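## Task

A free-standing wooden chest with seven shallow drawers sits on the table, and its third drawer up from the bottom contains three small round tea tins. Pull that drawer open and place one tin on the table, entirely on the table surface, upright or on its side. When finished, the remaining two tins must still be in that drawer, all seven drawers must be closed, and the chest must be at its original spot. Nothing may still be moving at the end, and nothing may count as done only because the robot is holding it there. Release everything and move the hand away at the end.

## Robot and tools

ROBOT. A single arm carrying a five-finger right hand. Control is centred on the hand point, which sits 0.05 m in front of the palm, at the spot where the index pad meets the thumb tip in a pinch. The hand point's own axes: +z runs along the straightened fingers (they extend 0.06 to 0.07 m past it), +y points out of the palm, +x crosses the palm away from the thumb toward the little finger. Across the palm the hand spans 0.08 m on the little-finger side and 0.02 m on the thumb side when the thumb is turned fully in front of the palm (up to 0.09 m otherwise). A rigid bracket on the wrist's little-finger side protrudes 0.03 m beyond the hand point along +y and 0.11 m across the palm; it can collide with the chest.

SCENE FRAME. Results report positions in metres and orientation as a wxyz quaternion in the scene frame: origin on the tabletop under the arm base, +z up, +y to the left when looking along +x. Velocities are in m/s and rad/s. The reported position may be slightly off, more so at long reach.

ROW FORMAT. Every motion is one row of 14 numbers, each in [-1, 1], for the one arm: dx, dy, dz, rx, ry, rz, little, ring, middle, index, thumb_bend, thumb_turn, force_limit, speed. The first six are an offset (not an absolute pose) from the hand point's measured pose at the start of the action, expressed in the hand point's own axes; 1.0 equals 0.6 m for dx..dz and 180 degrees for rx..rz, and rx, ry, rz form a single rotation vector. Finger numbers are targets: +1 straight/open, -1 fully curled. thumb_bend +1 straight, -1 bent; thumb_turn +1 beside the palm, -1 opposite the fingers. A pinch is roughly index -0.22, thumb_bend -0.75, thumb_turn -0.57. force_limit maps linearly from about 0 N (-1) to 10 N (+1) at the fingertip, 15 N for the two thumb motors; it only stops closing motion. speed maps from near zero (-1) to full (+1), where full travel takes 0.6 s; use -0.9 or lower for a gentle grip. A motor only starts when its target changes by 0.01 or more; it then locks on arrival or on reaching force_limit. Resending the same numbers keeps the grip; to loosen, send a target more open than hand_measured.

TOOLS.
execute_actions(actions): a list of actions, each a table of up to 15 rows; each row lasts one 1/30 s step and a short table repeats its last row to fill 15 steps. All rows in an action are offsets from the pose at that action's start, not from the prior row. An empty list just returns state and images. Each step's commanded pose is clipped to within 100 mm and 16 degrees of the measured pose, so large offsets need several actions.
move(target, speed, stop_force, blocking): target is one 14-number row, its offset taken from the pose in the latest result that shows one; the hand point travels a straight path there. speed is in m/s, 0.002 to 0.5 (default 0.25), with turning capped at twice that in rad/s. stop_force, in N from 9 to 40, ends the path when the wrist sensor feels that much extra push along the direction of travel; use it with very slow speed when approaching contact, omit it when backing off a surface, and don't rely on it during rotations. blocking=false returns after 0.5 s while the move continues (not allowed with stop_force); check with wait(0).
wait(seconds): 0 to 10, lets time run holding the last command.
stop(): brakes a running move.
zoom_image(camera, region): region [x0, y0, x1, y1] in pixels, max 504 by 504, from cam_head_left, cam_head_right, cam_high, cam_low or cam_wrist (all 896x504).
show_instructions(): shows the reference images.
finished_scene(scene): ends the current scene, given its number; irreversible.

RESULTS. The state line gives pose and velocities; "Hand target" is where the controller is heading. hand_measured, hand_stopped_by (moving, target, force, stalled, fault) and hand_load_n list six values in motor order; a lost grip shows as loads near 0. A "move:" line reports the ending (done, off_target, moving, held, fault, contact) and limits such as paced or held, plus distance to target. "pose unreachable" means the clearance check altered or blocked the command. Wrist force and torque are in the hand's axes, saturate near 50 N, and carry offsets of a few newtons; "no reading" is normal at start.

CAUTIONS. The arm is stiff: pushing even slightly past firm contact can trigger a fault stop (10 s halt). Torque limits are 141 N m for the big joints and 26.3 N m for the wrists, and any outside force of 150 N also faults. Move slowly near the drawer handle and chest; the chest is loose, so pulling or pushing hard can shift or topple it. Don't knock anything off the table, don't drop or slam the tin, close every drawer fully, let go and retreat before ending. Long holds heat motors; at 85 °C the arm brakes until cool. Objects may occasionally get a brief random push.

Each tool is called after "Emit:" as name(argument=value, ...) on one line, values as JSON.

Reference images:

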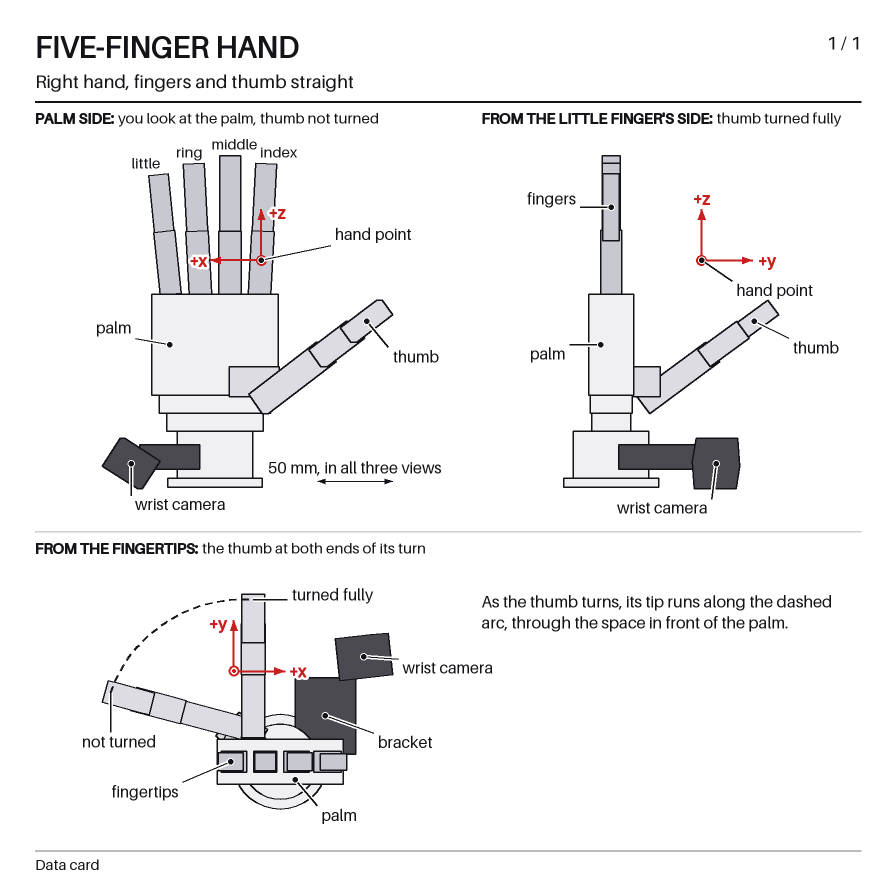

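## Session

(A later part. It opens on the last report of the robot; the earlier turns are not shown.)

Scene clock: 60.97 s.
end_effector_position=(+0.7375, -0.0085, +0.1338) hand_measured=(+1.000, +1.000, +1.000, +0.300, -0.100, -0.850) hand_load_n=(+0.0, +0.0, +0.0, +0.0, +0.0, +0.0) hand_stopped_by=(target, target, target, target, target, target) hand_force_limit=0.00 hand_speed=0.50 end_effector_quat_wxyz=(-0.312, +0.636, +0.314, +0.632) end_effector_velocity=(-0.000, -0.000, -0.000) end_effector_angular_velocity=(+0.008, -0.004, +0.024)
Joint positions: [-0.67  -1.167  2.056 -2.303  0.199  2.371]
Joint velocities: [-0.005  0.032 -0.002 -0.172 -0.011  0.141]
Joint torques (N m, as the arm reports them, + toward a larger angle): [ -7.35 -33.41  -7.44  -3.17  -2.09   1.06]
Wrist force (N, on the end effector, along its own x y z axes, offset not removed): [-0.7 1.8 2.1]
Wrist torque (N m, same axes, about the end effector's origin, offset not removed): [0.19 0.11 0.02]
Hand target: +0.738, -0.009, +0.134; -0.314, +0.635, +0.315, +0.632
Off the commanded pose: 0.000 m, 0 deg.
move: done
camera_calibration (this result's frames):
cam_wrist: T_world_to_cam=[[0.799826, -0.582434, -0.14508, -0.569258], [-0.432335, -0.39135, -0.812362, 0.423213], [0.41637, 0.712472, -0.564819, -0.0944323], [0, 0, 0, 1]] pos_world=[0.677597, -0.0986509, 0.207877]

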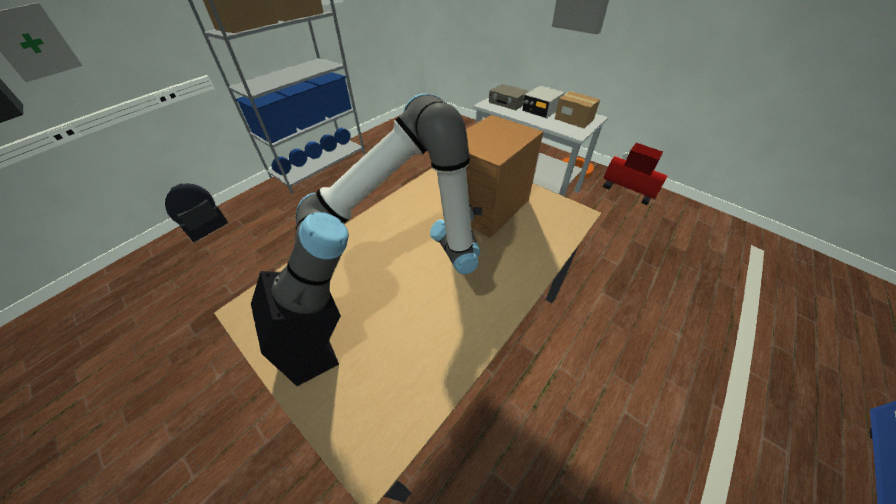

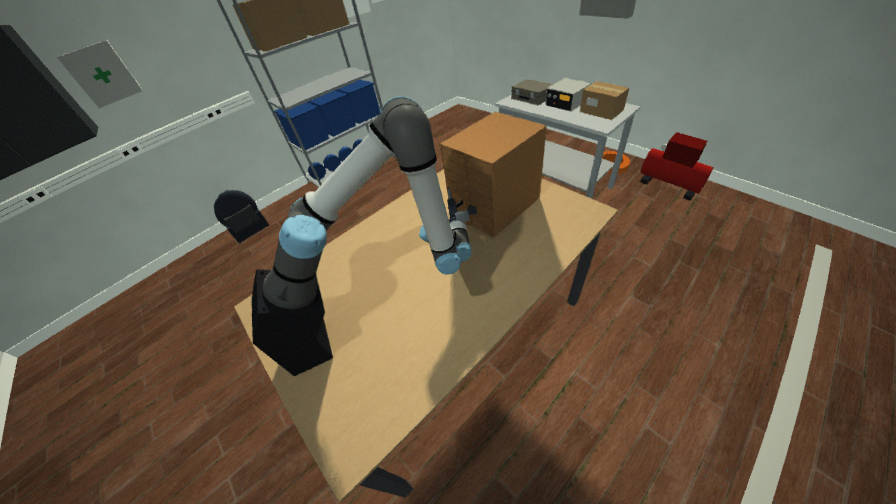

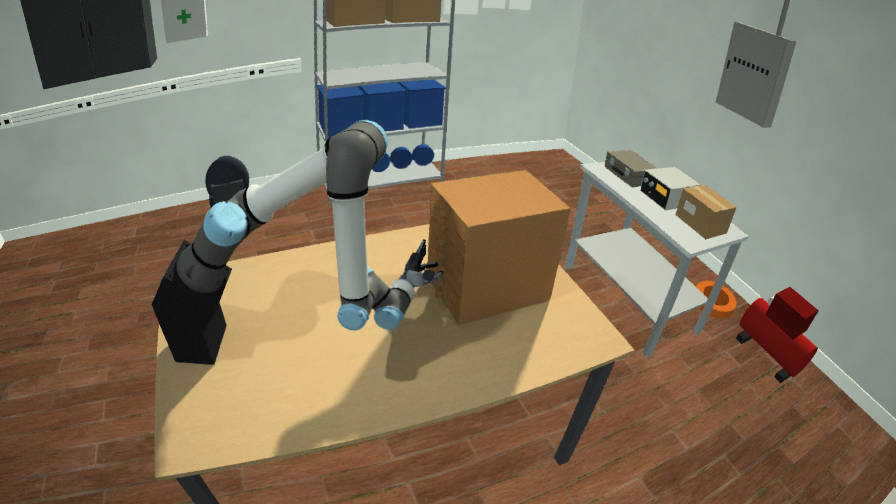

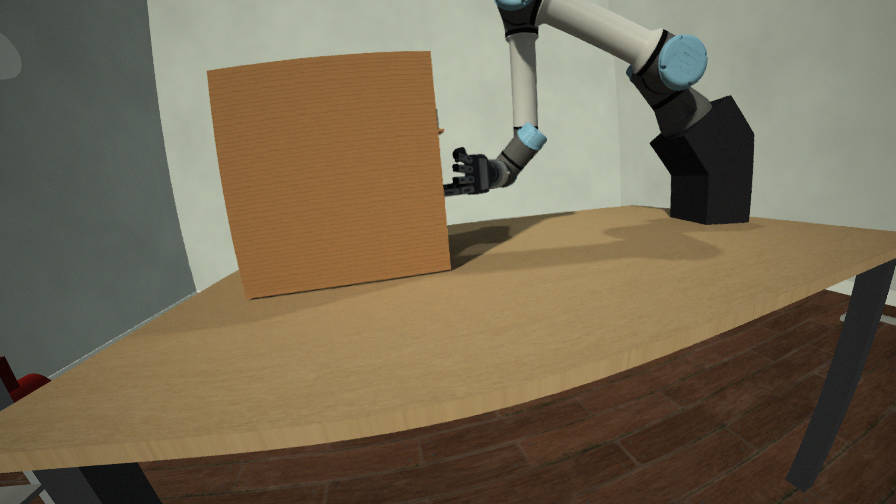

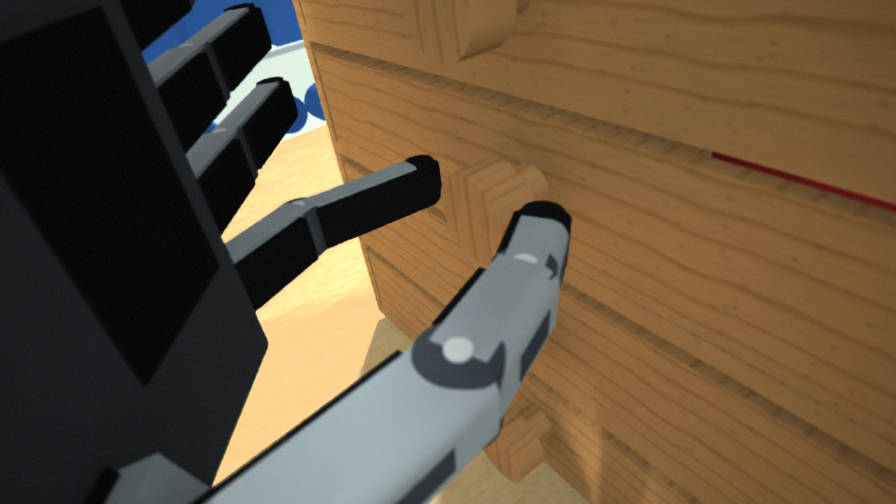

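Advance in X until contact.

Emit:
move(target=[0,0.0265,0.02,0,0,0,1,1,1,0.3,-0.1,-0.85,0,0.5], speed=0.004, stop_force=9)

Scene clock: 65.90 s.
end_effector_position=(+0.7486, -0.0085, +0.1339) hand_measured=(+1.000, +1.000, +1.000, +0.300, -0.100, -0.850) hand_load_n=(+0.0, +0.0, +0.0, +4.5, +0.0, +0.0) hand_stopped_by=(target, target, target, target, target, target) hand_force_limit=0.00 hand_speed=0.50 end_effector_quat_wxyz=(-0.313, +0.635, +0.314, +0.632) end_effector_velocity=(-0.002, +0.002, +0.001) end_effector_angular_velocity=(+0.003, +0.001, +0.001)
Joint positions: [-0.66  -1.171  2.022 -2.227  0.2    2.332]
Joint velocities: [ 0.001  0.     0.006 -0.012  0.001  0.008]
Joint torques (N m, as the arm reports them, + toward a larger angle): [ -3.7  -41.78   1.41  -3.39   5.65   0.84]
Wrist force (N, on the end effector, along its own x y z axes, offset not removed): [-2.2 -9.0 -4.3]
Wrist torque (N m, same axes, about the end effector's origin, offset not removed): [0.75 0.50 -0.07]
Hand target: +0.748, -0.009, +0.134; -0.313, +0.635, +0.314, +0.632
Off the commanded pose: 0.009 m, 0 deg.
move: contact
camera_calibration (this result's frames):
cam_wrist: T_world_to_cam=[[0.801067, -0.580774, -0.14489, -0.578958], [-0.430967, -0.391623, -0.812957, 0.42713], [0.415402, 0.713675, -0.564011, -0.0983754], [0, 0, 0, 1]] pos_world=[0.688729, -0.0987622, 0.207868]

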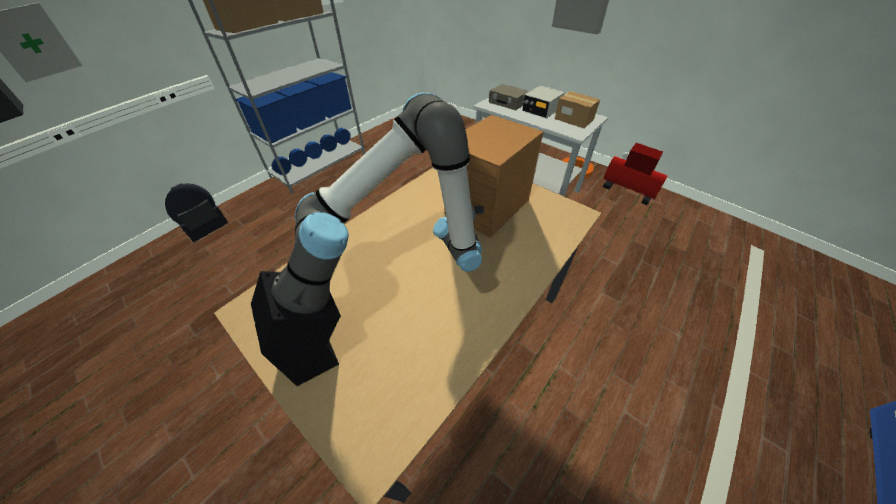

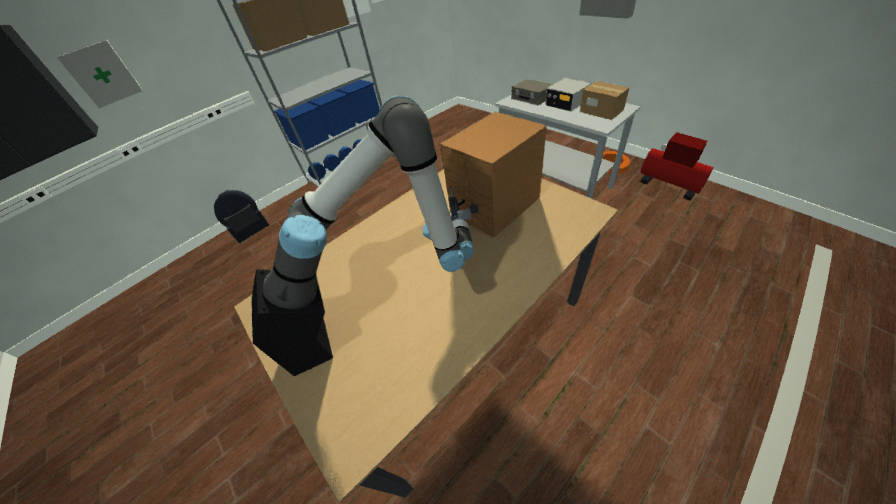

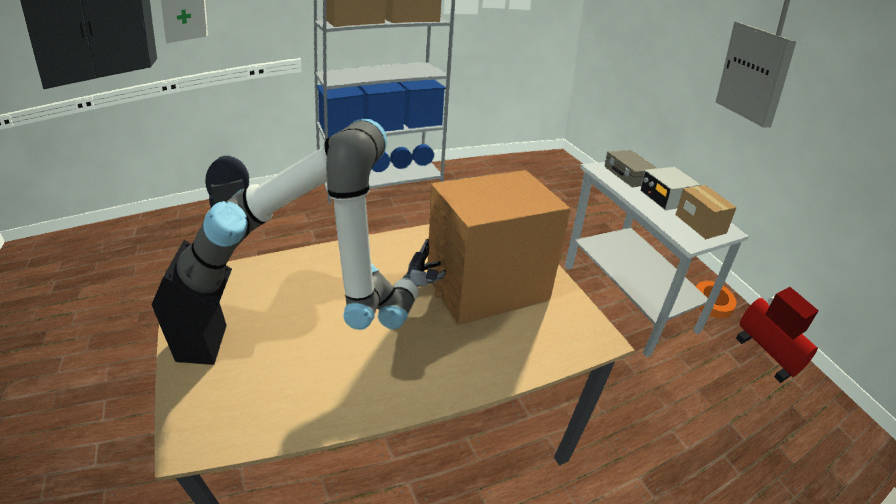

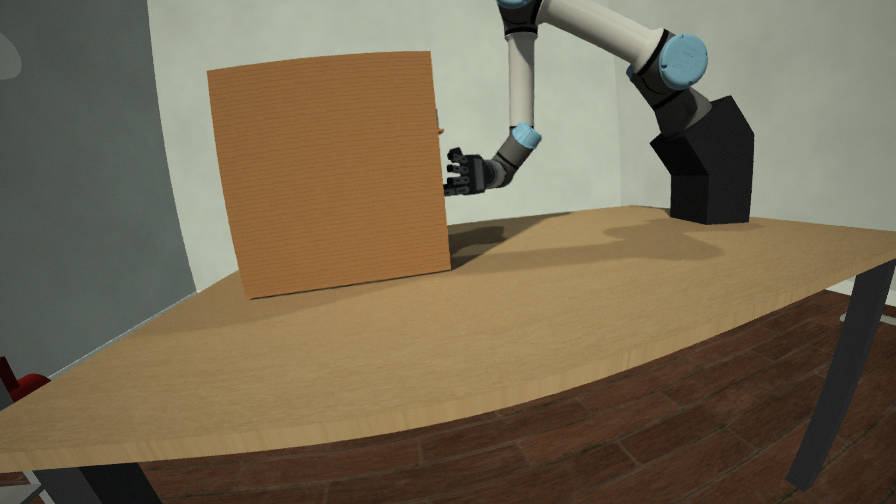

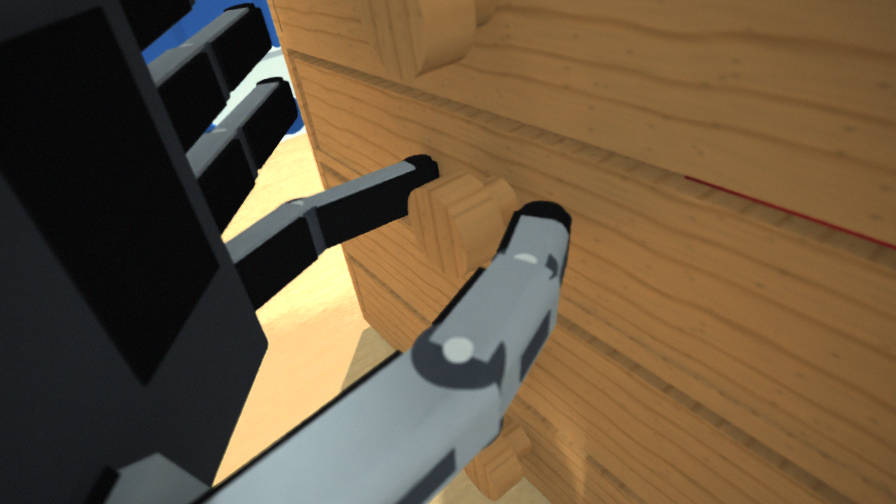

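Emit:
execute_actions(actions=[[[0,0,0,0,0,0,1,1,1,0.3,-0.7,-0.85,0.0,-0.5]],[[0,0,0,0,0,0,1,1,1,0.3,-0.7,-0.85,0.0,-0.5]],[[0,0,0,0,0,0,1,1,1,0.3,-0.7,-0.85,0.0,-0.5]]])

Scene clock: 68.40 s.
end_effector_position=(+0.7485, -0.0085, +0.1338) hand_measured=(+1.000, +1.000, +1.000, +0.300, -0.544, -0.850) hand_load_n=(+0.0, +0.0, +0.0, +6.0, +7.0, +0.0) hand_stopped_by=(target, target, target, target, force, target) hand_force_limit=0.00 hand_speed=-0.50 end_effector_quat_wxyz=(-0.313, +0.635, +0.314, +0.632) end_effector_velocity=(+0.000, -0.001, +0.000) end_effector_angular_velocity=(-0.002, -0.001, -0.000)
Joint positions: [-0.66  -1.17   2.022 -2.227  0.2    2.332]
Joint velocities: [-0.001  0.    -0.001 -0.001 -0.    -0.001]
Joint torques (N m, as the arm reports them, + toward a larger angle): [ 11.77 -45.73 -11.41  -2.49   4.07  -1.23]
Wrist force (N, on the end effector, along its own x y z axes, offset not removed): [-1.3 -4.3 -6.0]
Wrist torque (N m, same axes, about the end effector's origin, offset not removed): [0.61 0.40 -0.06]
Hand target: +0.749, -0.009, +0.134; -0.313, +0.635, +0.314, +0.632
Off the commanded pose: 0.000 m, 0 deg.
camera_calibration (this result's frames):
cam_wrist: T_world_to_cam=[[0.80104, -0.580774, -0.145041, -0.578901], [-0.43112, -0.391622, -0.812876, 0.42711], [0.415296, 0.713676, -0.564088, -0.0983068], [0, 0, 0, 1]] pos_world=[0.688685, -0.0987856, 0.207769]

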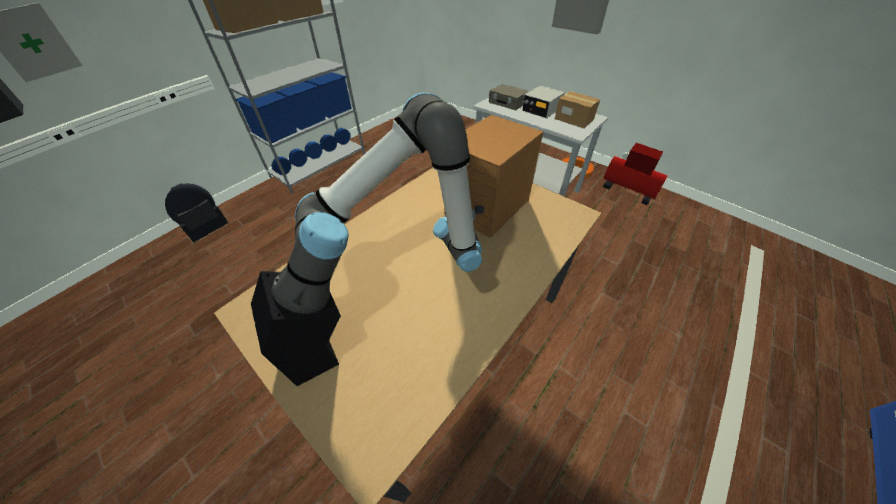

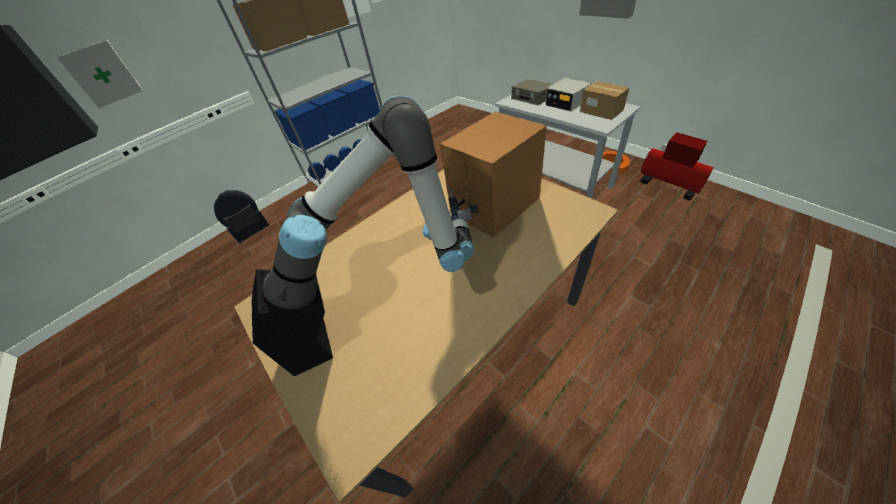

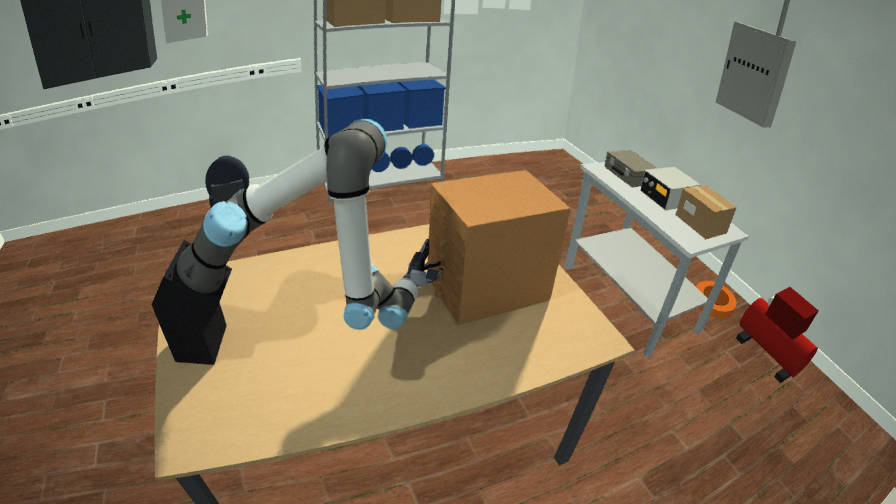

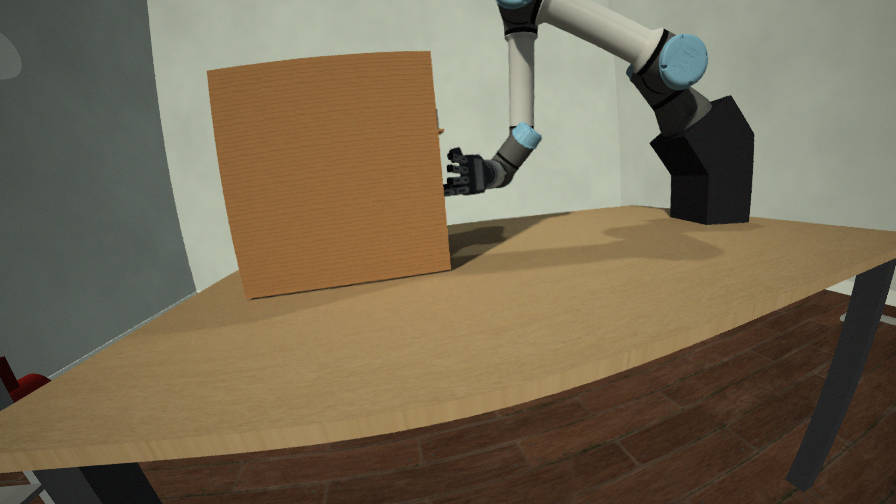

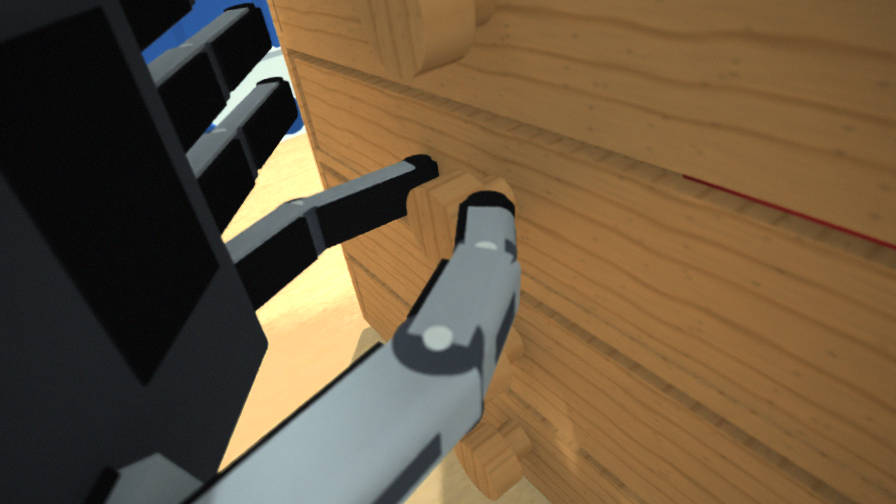

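Emit:
execute_actions(actions=[[[0,0,0,0,0,0,1,1,1,0.0,-0.8,-0.85,0.8,-0.8]]])

Emit:
move(target=[0,-0.066,-0.051,0,0,0,1,1,1,0.0,-0.8,-0.85,0.8,-0.8], speed=0.02)

Scene clock: 70.13 s.
end_effector_position=(+0.7485, -0.0085, +0.1338) hand_measured=(+1.000, +1.000, +1.000, +0.282, -0.616, -0.850) hand_load_n=(+0.0, +0.0, +0.0, +12.5, +13.5, -0.5) hand_stopped_by=(target, target, target, force, force, target) hand_force_limit=0.80 hand_speed=-0.80 end_effector_quat_wxyz=(-0.313, +0.635, +0.314, +0.632) end_effector_velocity=(+0.000, -0.001, +0.000) end_effector_angular_velocity=(-0.001, -0.001, -0.001)
Joint positions: [-0.66  -1.17   2.022 -2.227  0.2    2.332]
Joint velocities: [-0.001 -0.     0.    -0.002  0.001  0.   ]
Joint torques (N m, as the arm reports them, + toward a larger angle): [ 11.7  -45.88 -11.39  -2.55   4.11  -1.21]
Wrist force (N, on the end effector, along its own x y z axes, offset not removed): [-2.1 -4.9 -8.4]
Wrist torque (N m, same axes, about the end effector's origin, offset not removed): [1.09 0.40 0.00]
Hand target: +0.749, -0.009, +0.134; -0.313, +0.635, +0.314, +0.632
Off the commanded pose: 0.000 m, 0 deg.
camera_calibration (this result's frames):
cam_wrist: T_world_to_cam=[[0.80104, -0.580774, -0.145041, -0.578901], [-0.43112, -0.391622, -0.812876, 0.42711], [0.415296, 0.713676, -0.564088, -0.0983067], [0, 0, 0, 1]] pos_world=[0.688685, -0.0987856, 0.207769]

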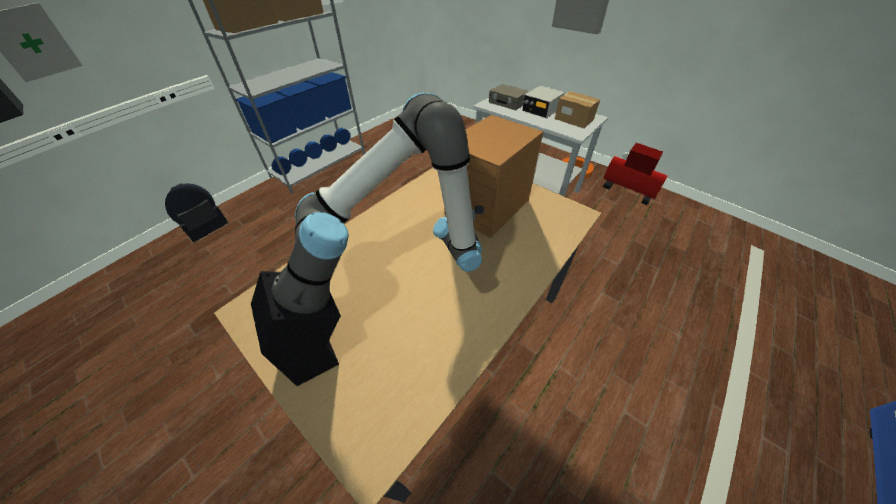

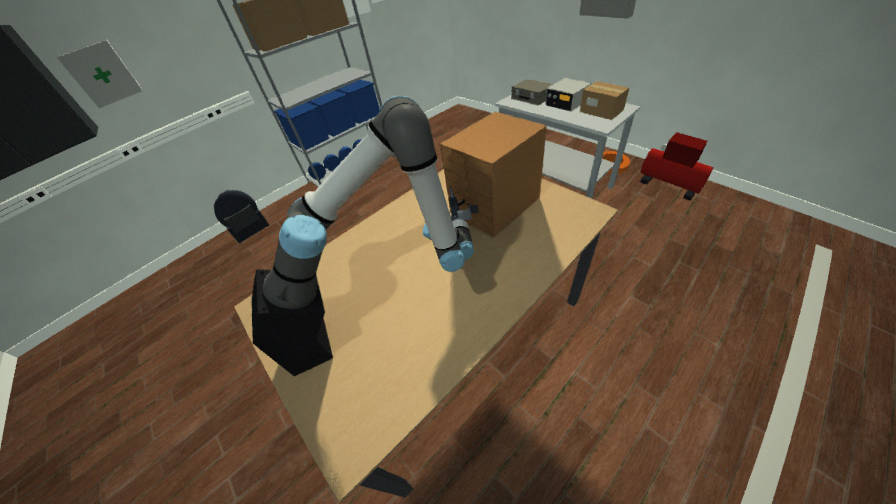

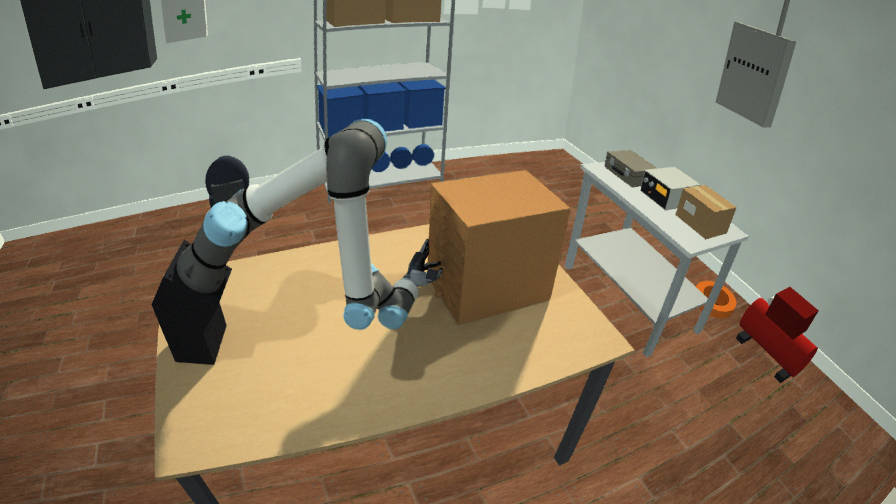

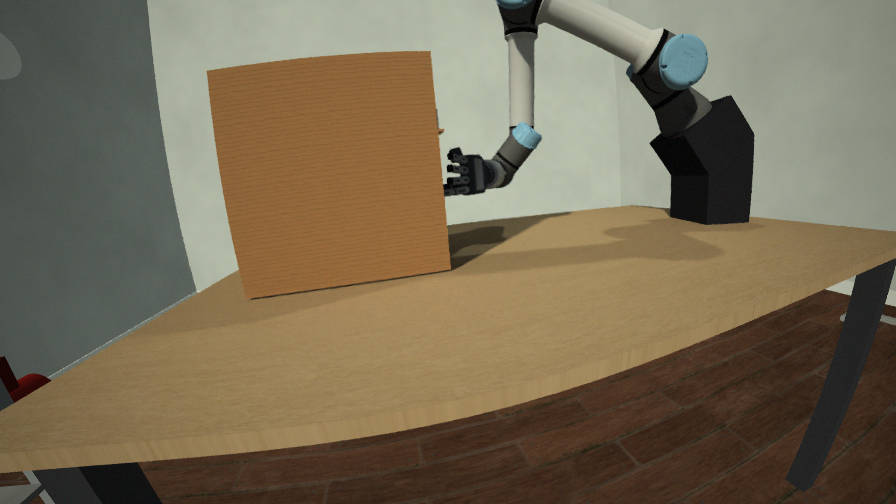

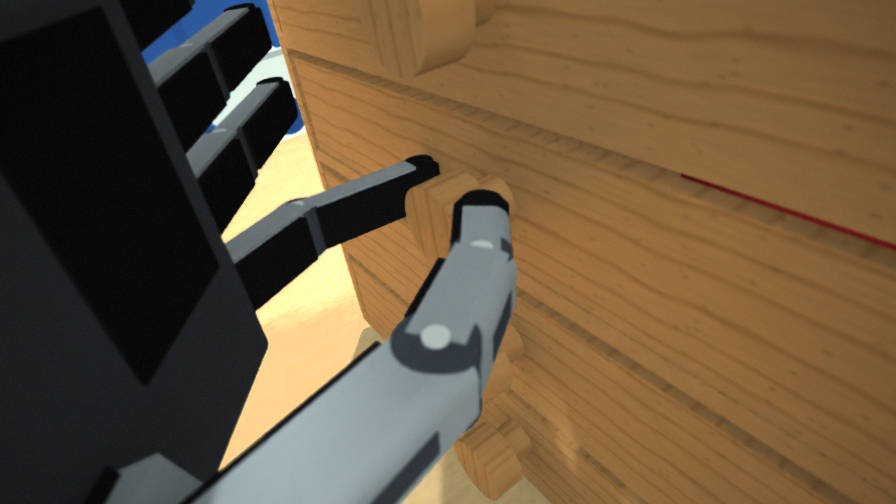

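Scene clock: 72.97 s.
end_effector_position=(+0.6988, -0.0088, +0.1339) hand_measured=(+1.000, +1.000, +1.000, +0.280, -0.616, -0.850) hand_load_n=(+0.0, +0.0, +0.0, +0.0, +0.0, +0.0) hand_stopped_by=(target, target, target, force, force, target) hand_force_limit=0.80 hand_speed=-0.80 end_effector_quat_wxyz=(-0.313, +0.635, +0.314, +0.632) end_effector_velocity=(-0.003, +0.000, +0.000) end_effector_angular_velocity=(+0.002, -0.002, +0.005)
Joint positions: [-0.709 -1.122  2.163 -2.655  0.196  2.576]
Joint velocities: [-0.003  0.014  0.004 -0.062  0.     0.044]
Joint torques (N m, as the arm reports them, + toward a larger angle): [ -5.32 -31.31   9.5   -3.55   4.47   1.64]
Wrist force (N, on the end effector, along its own x y z axes, offset not removed): [-2.5 0.4 0.7]
Wrist torque (N m, same axes, about the end effector's origin, offset not removed): [0.11 0.37 -0.03]
Hand target: +0.698, -0.009, +0.134; -0.313, +0.635, +0.314, +0.632
Off the commanded pose: 0.000 m, 0 deg.
move: done
camera_calibration (this result's frames):
cam_wrist: T_world_to_cam=[[0.800317, -0.581784, -0.144987, -0.538733], [-0.431909, -0.391679, -0.812429, 0.406128], [0.41587, 0.712822, -0.564745, -0.0777243], [0, 0, 0, 1]] pos_world=[0.638891, -0.0989509, 0.207947]

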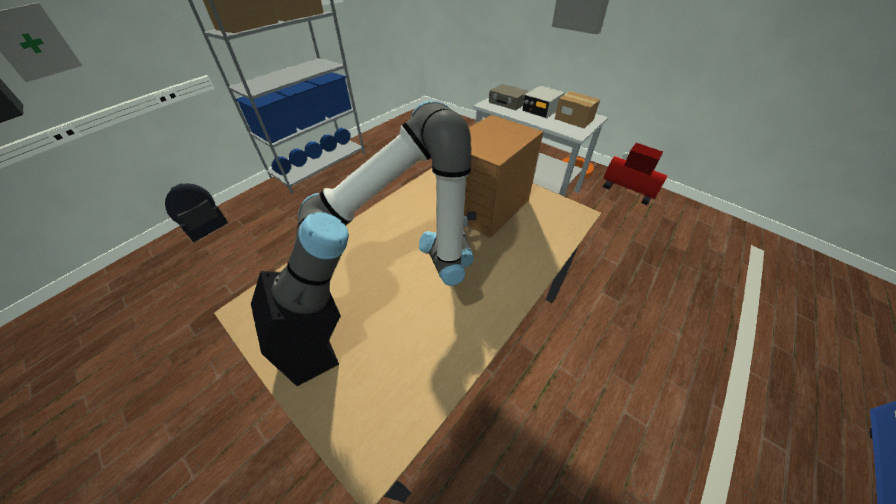

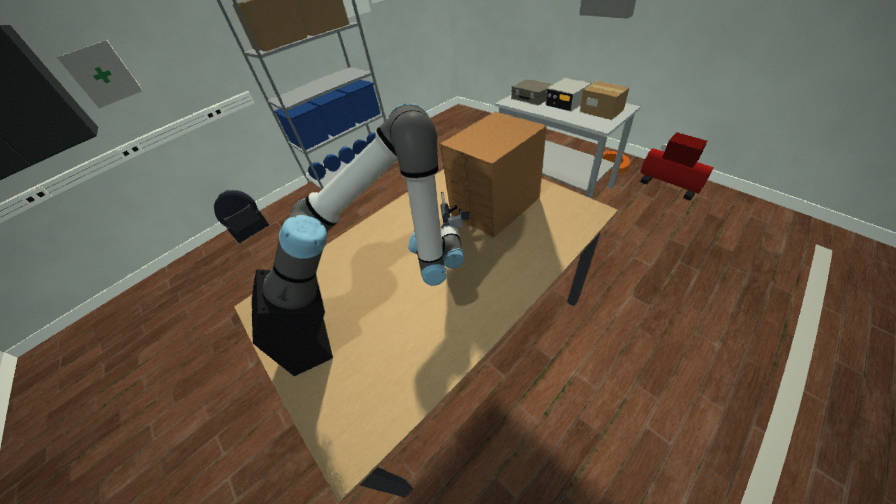

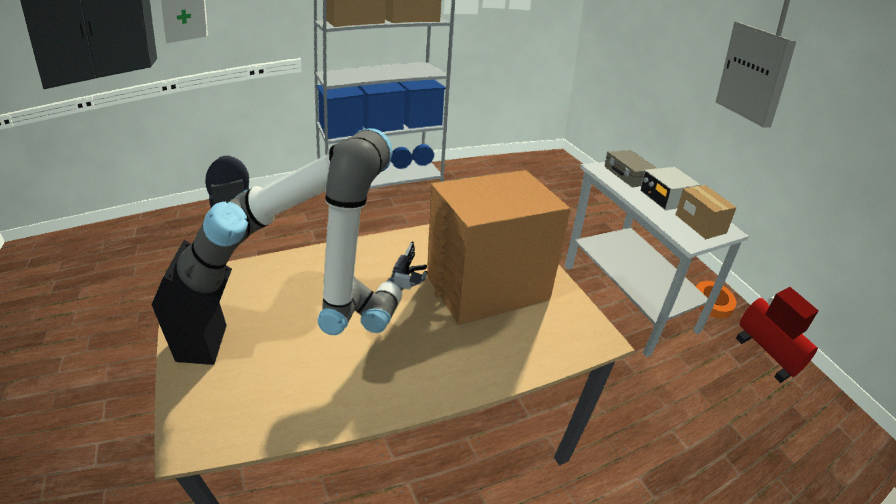

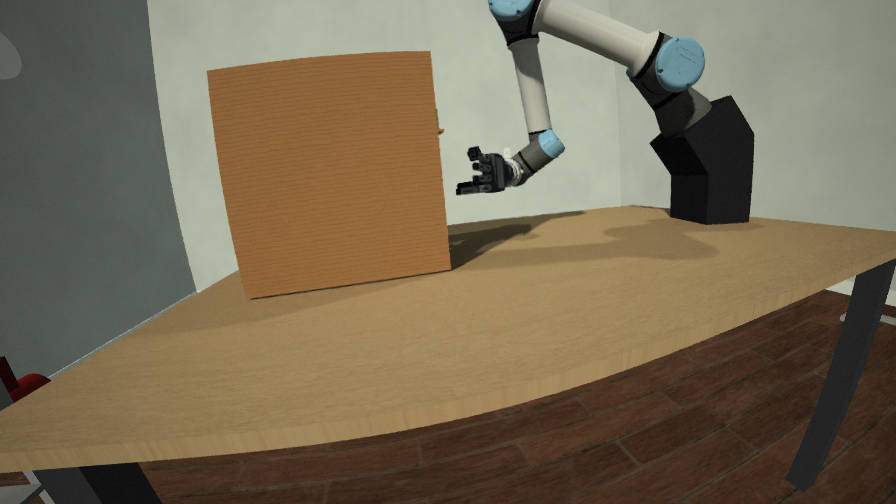

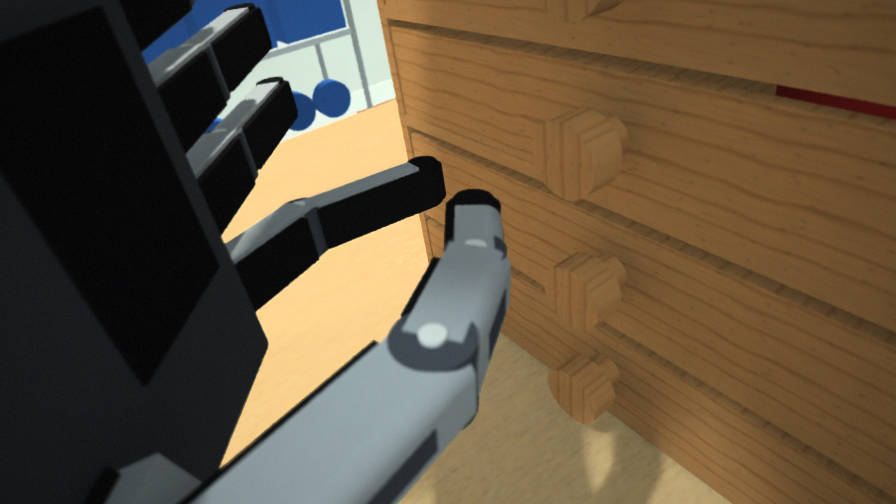

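Emit:
move(target=[0,0.059,0.022,-0.04,0,0,1,1,1,0.4,0.4,-0.85,0,0.5], speed=0.04)

Scene clock: 83.77 s.
end_effector_position=(+0.7346, -0.0197, +0.1339) hand_measured=(+1.000, +1.000, +1.000, +0.400, +0.400, -0.850) hand_load_n=(+0.0, +0.0, +0.0, +0.0, +0.0, +0.0) hand_stopped_by=(target, target, target, target, target, target) hand_force_limit=0.00 hand_speed=0.50 end_effector_quat_wxyz=(-0.273, +0.653, +0.274, +0.651) end_effector_velocity=(+0.003, +0.000, +0.000) end_effector_angular_velocity=(-0.007, +0.005, -0.017)
Joint positions: [-0.665 -1.214  2.077 -1.967  0.3    2.07 ]
Joint velocities: [ 0.007 -0.014 -0.009  0.097  0.013 -0.074]
Joint torques (N m, as the arm reports them, + toward a larger angle): [ 16.9  -45.18  -7.81  -0.35   3.82  -1.6 ]
Wrist force (N, on the end effector, along its own x y z axes, offset not removed): [-2.5 2.2 0.4]
Wrist torque (N m, same axes, about the end effector's origin, offset not removed): [0.33 0.40 0.01]
Hand target: +0.735, -0.020, +0.134; -0.272, +0.654, +0.274, +0.651
Off the commanded pose: 0.000 m, 0 deg.
move: done
camera_calibration (this result's frames):
cam_wrist: T_world_to_cam=[[0.723249, -0.675278, -0.144608, -0.519022], [-0.475261, -0.334779, -0.813665, 0.450499], [0.501038, 0.657209, -0.563061, -0.148708], [0, 0, 0, 1]] pos_world=[0.663995, -0.101934, 0.207769]

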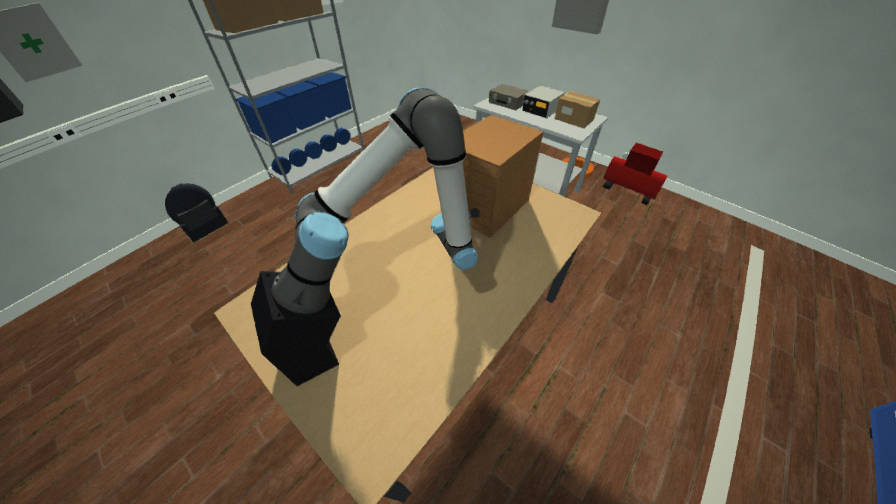

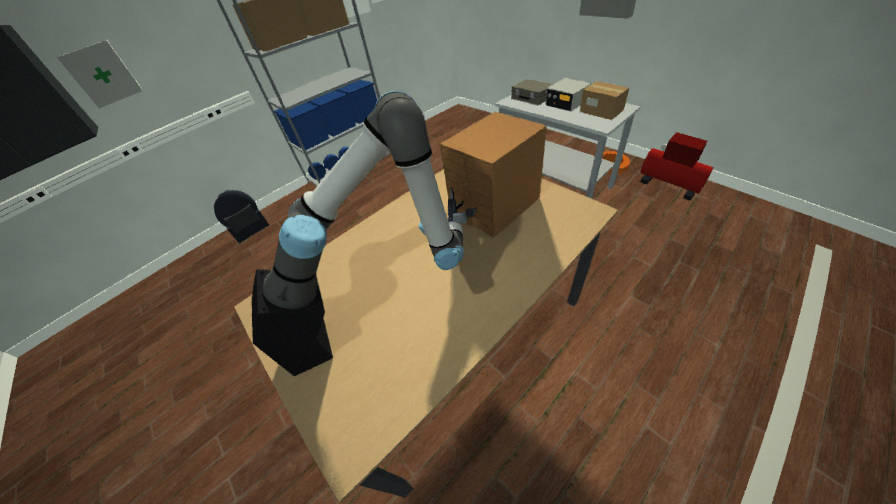

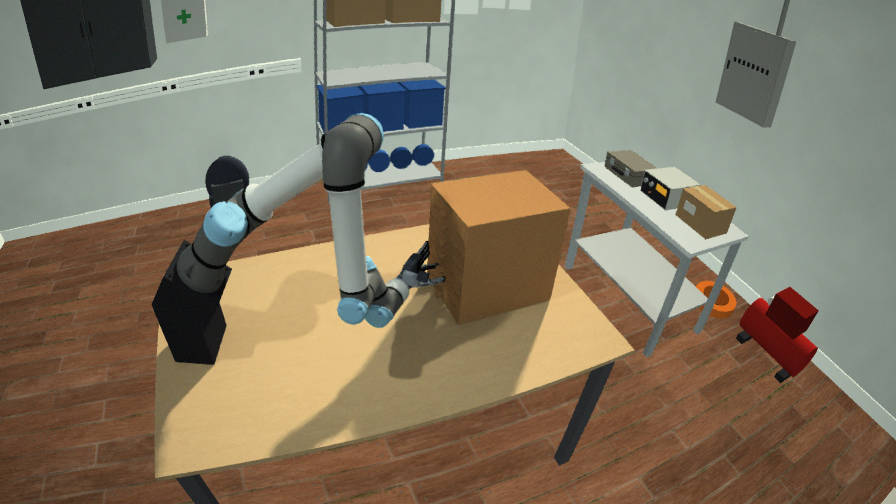

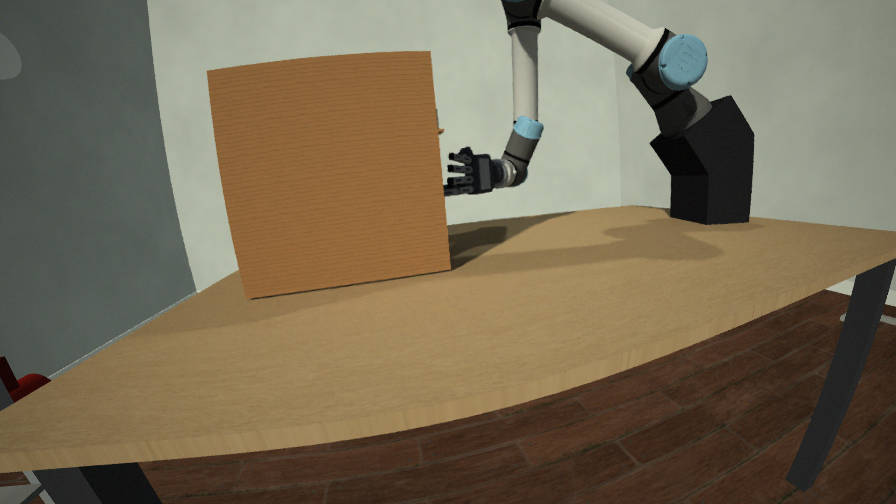

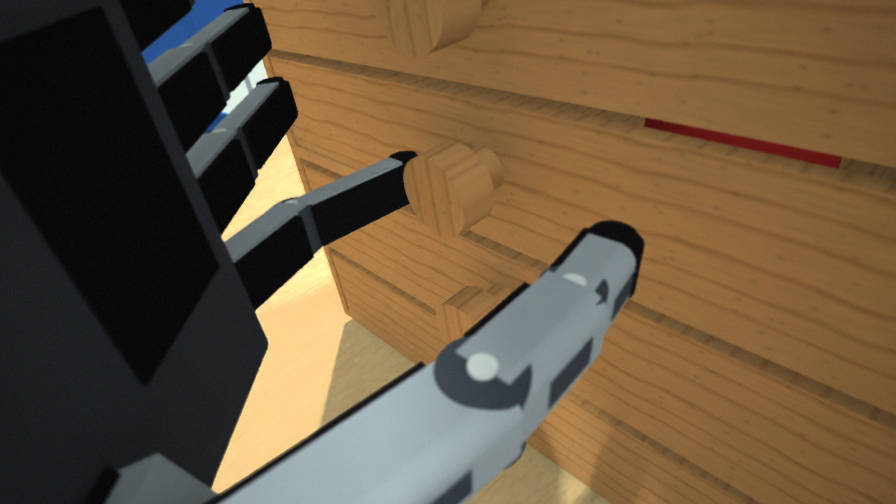

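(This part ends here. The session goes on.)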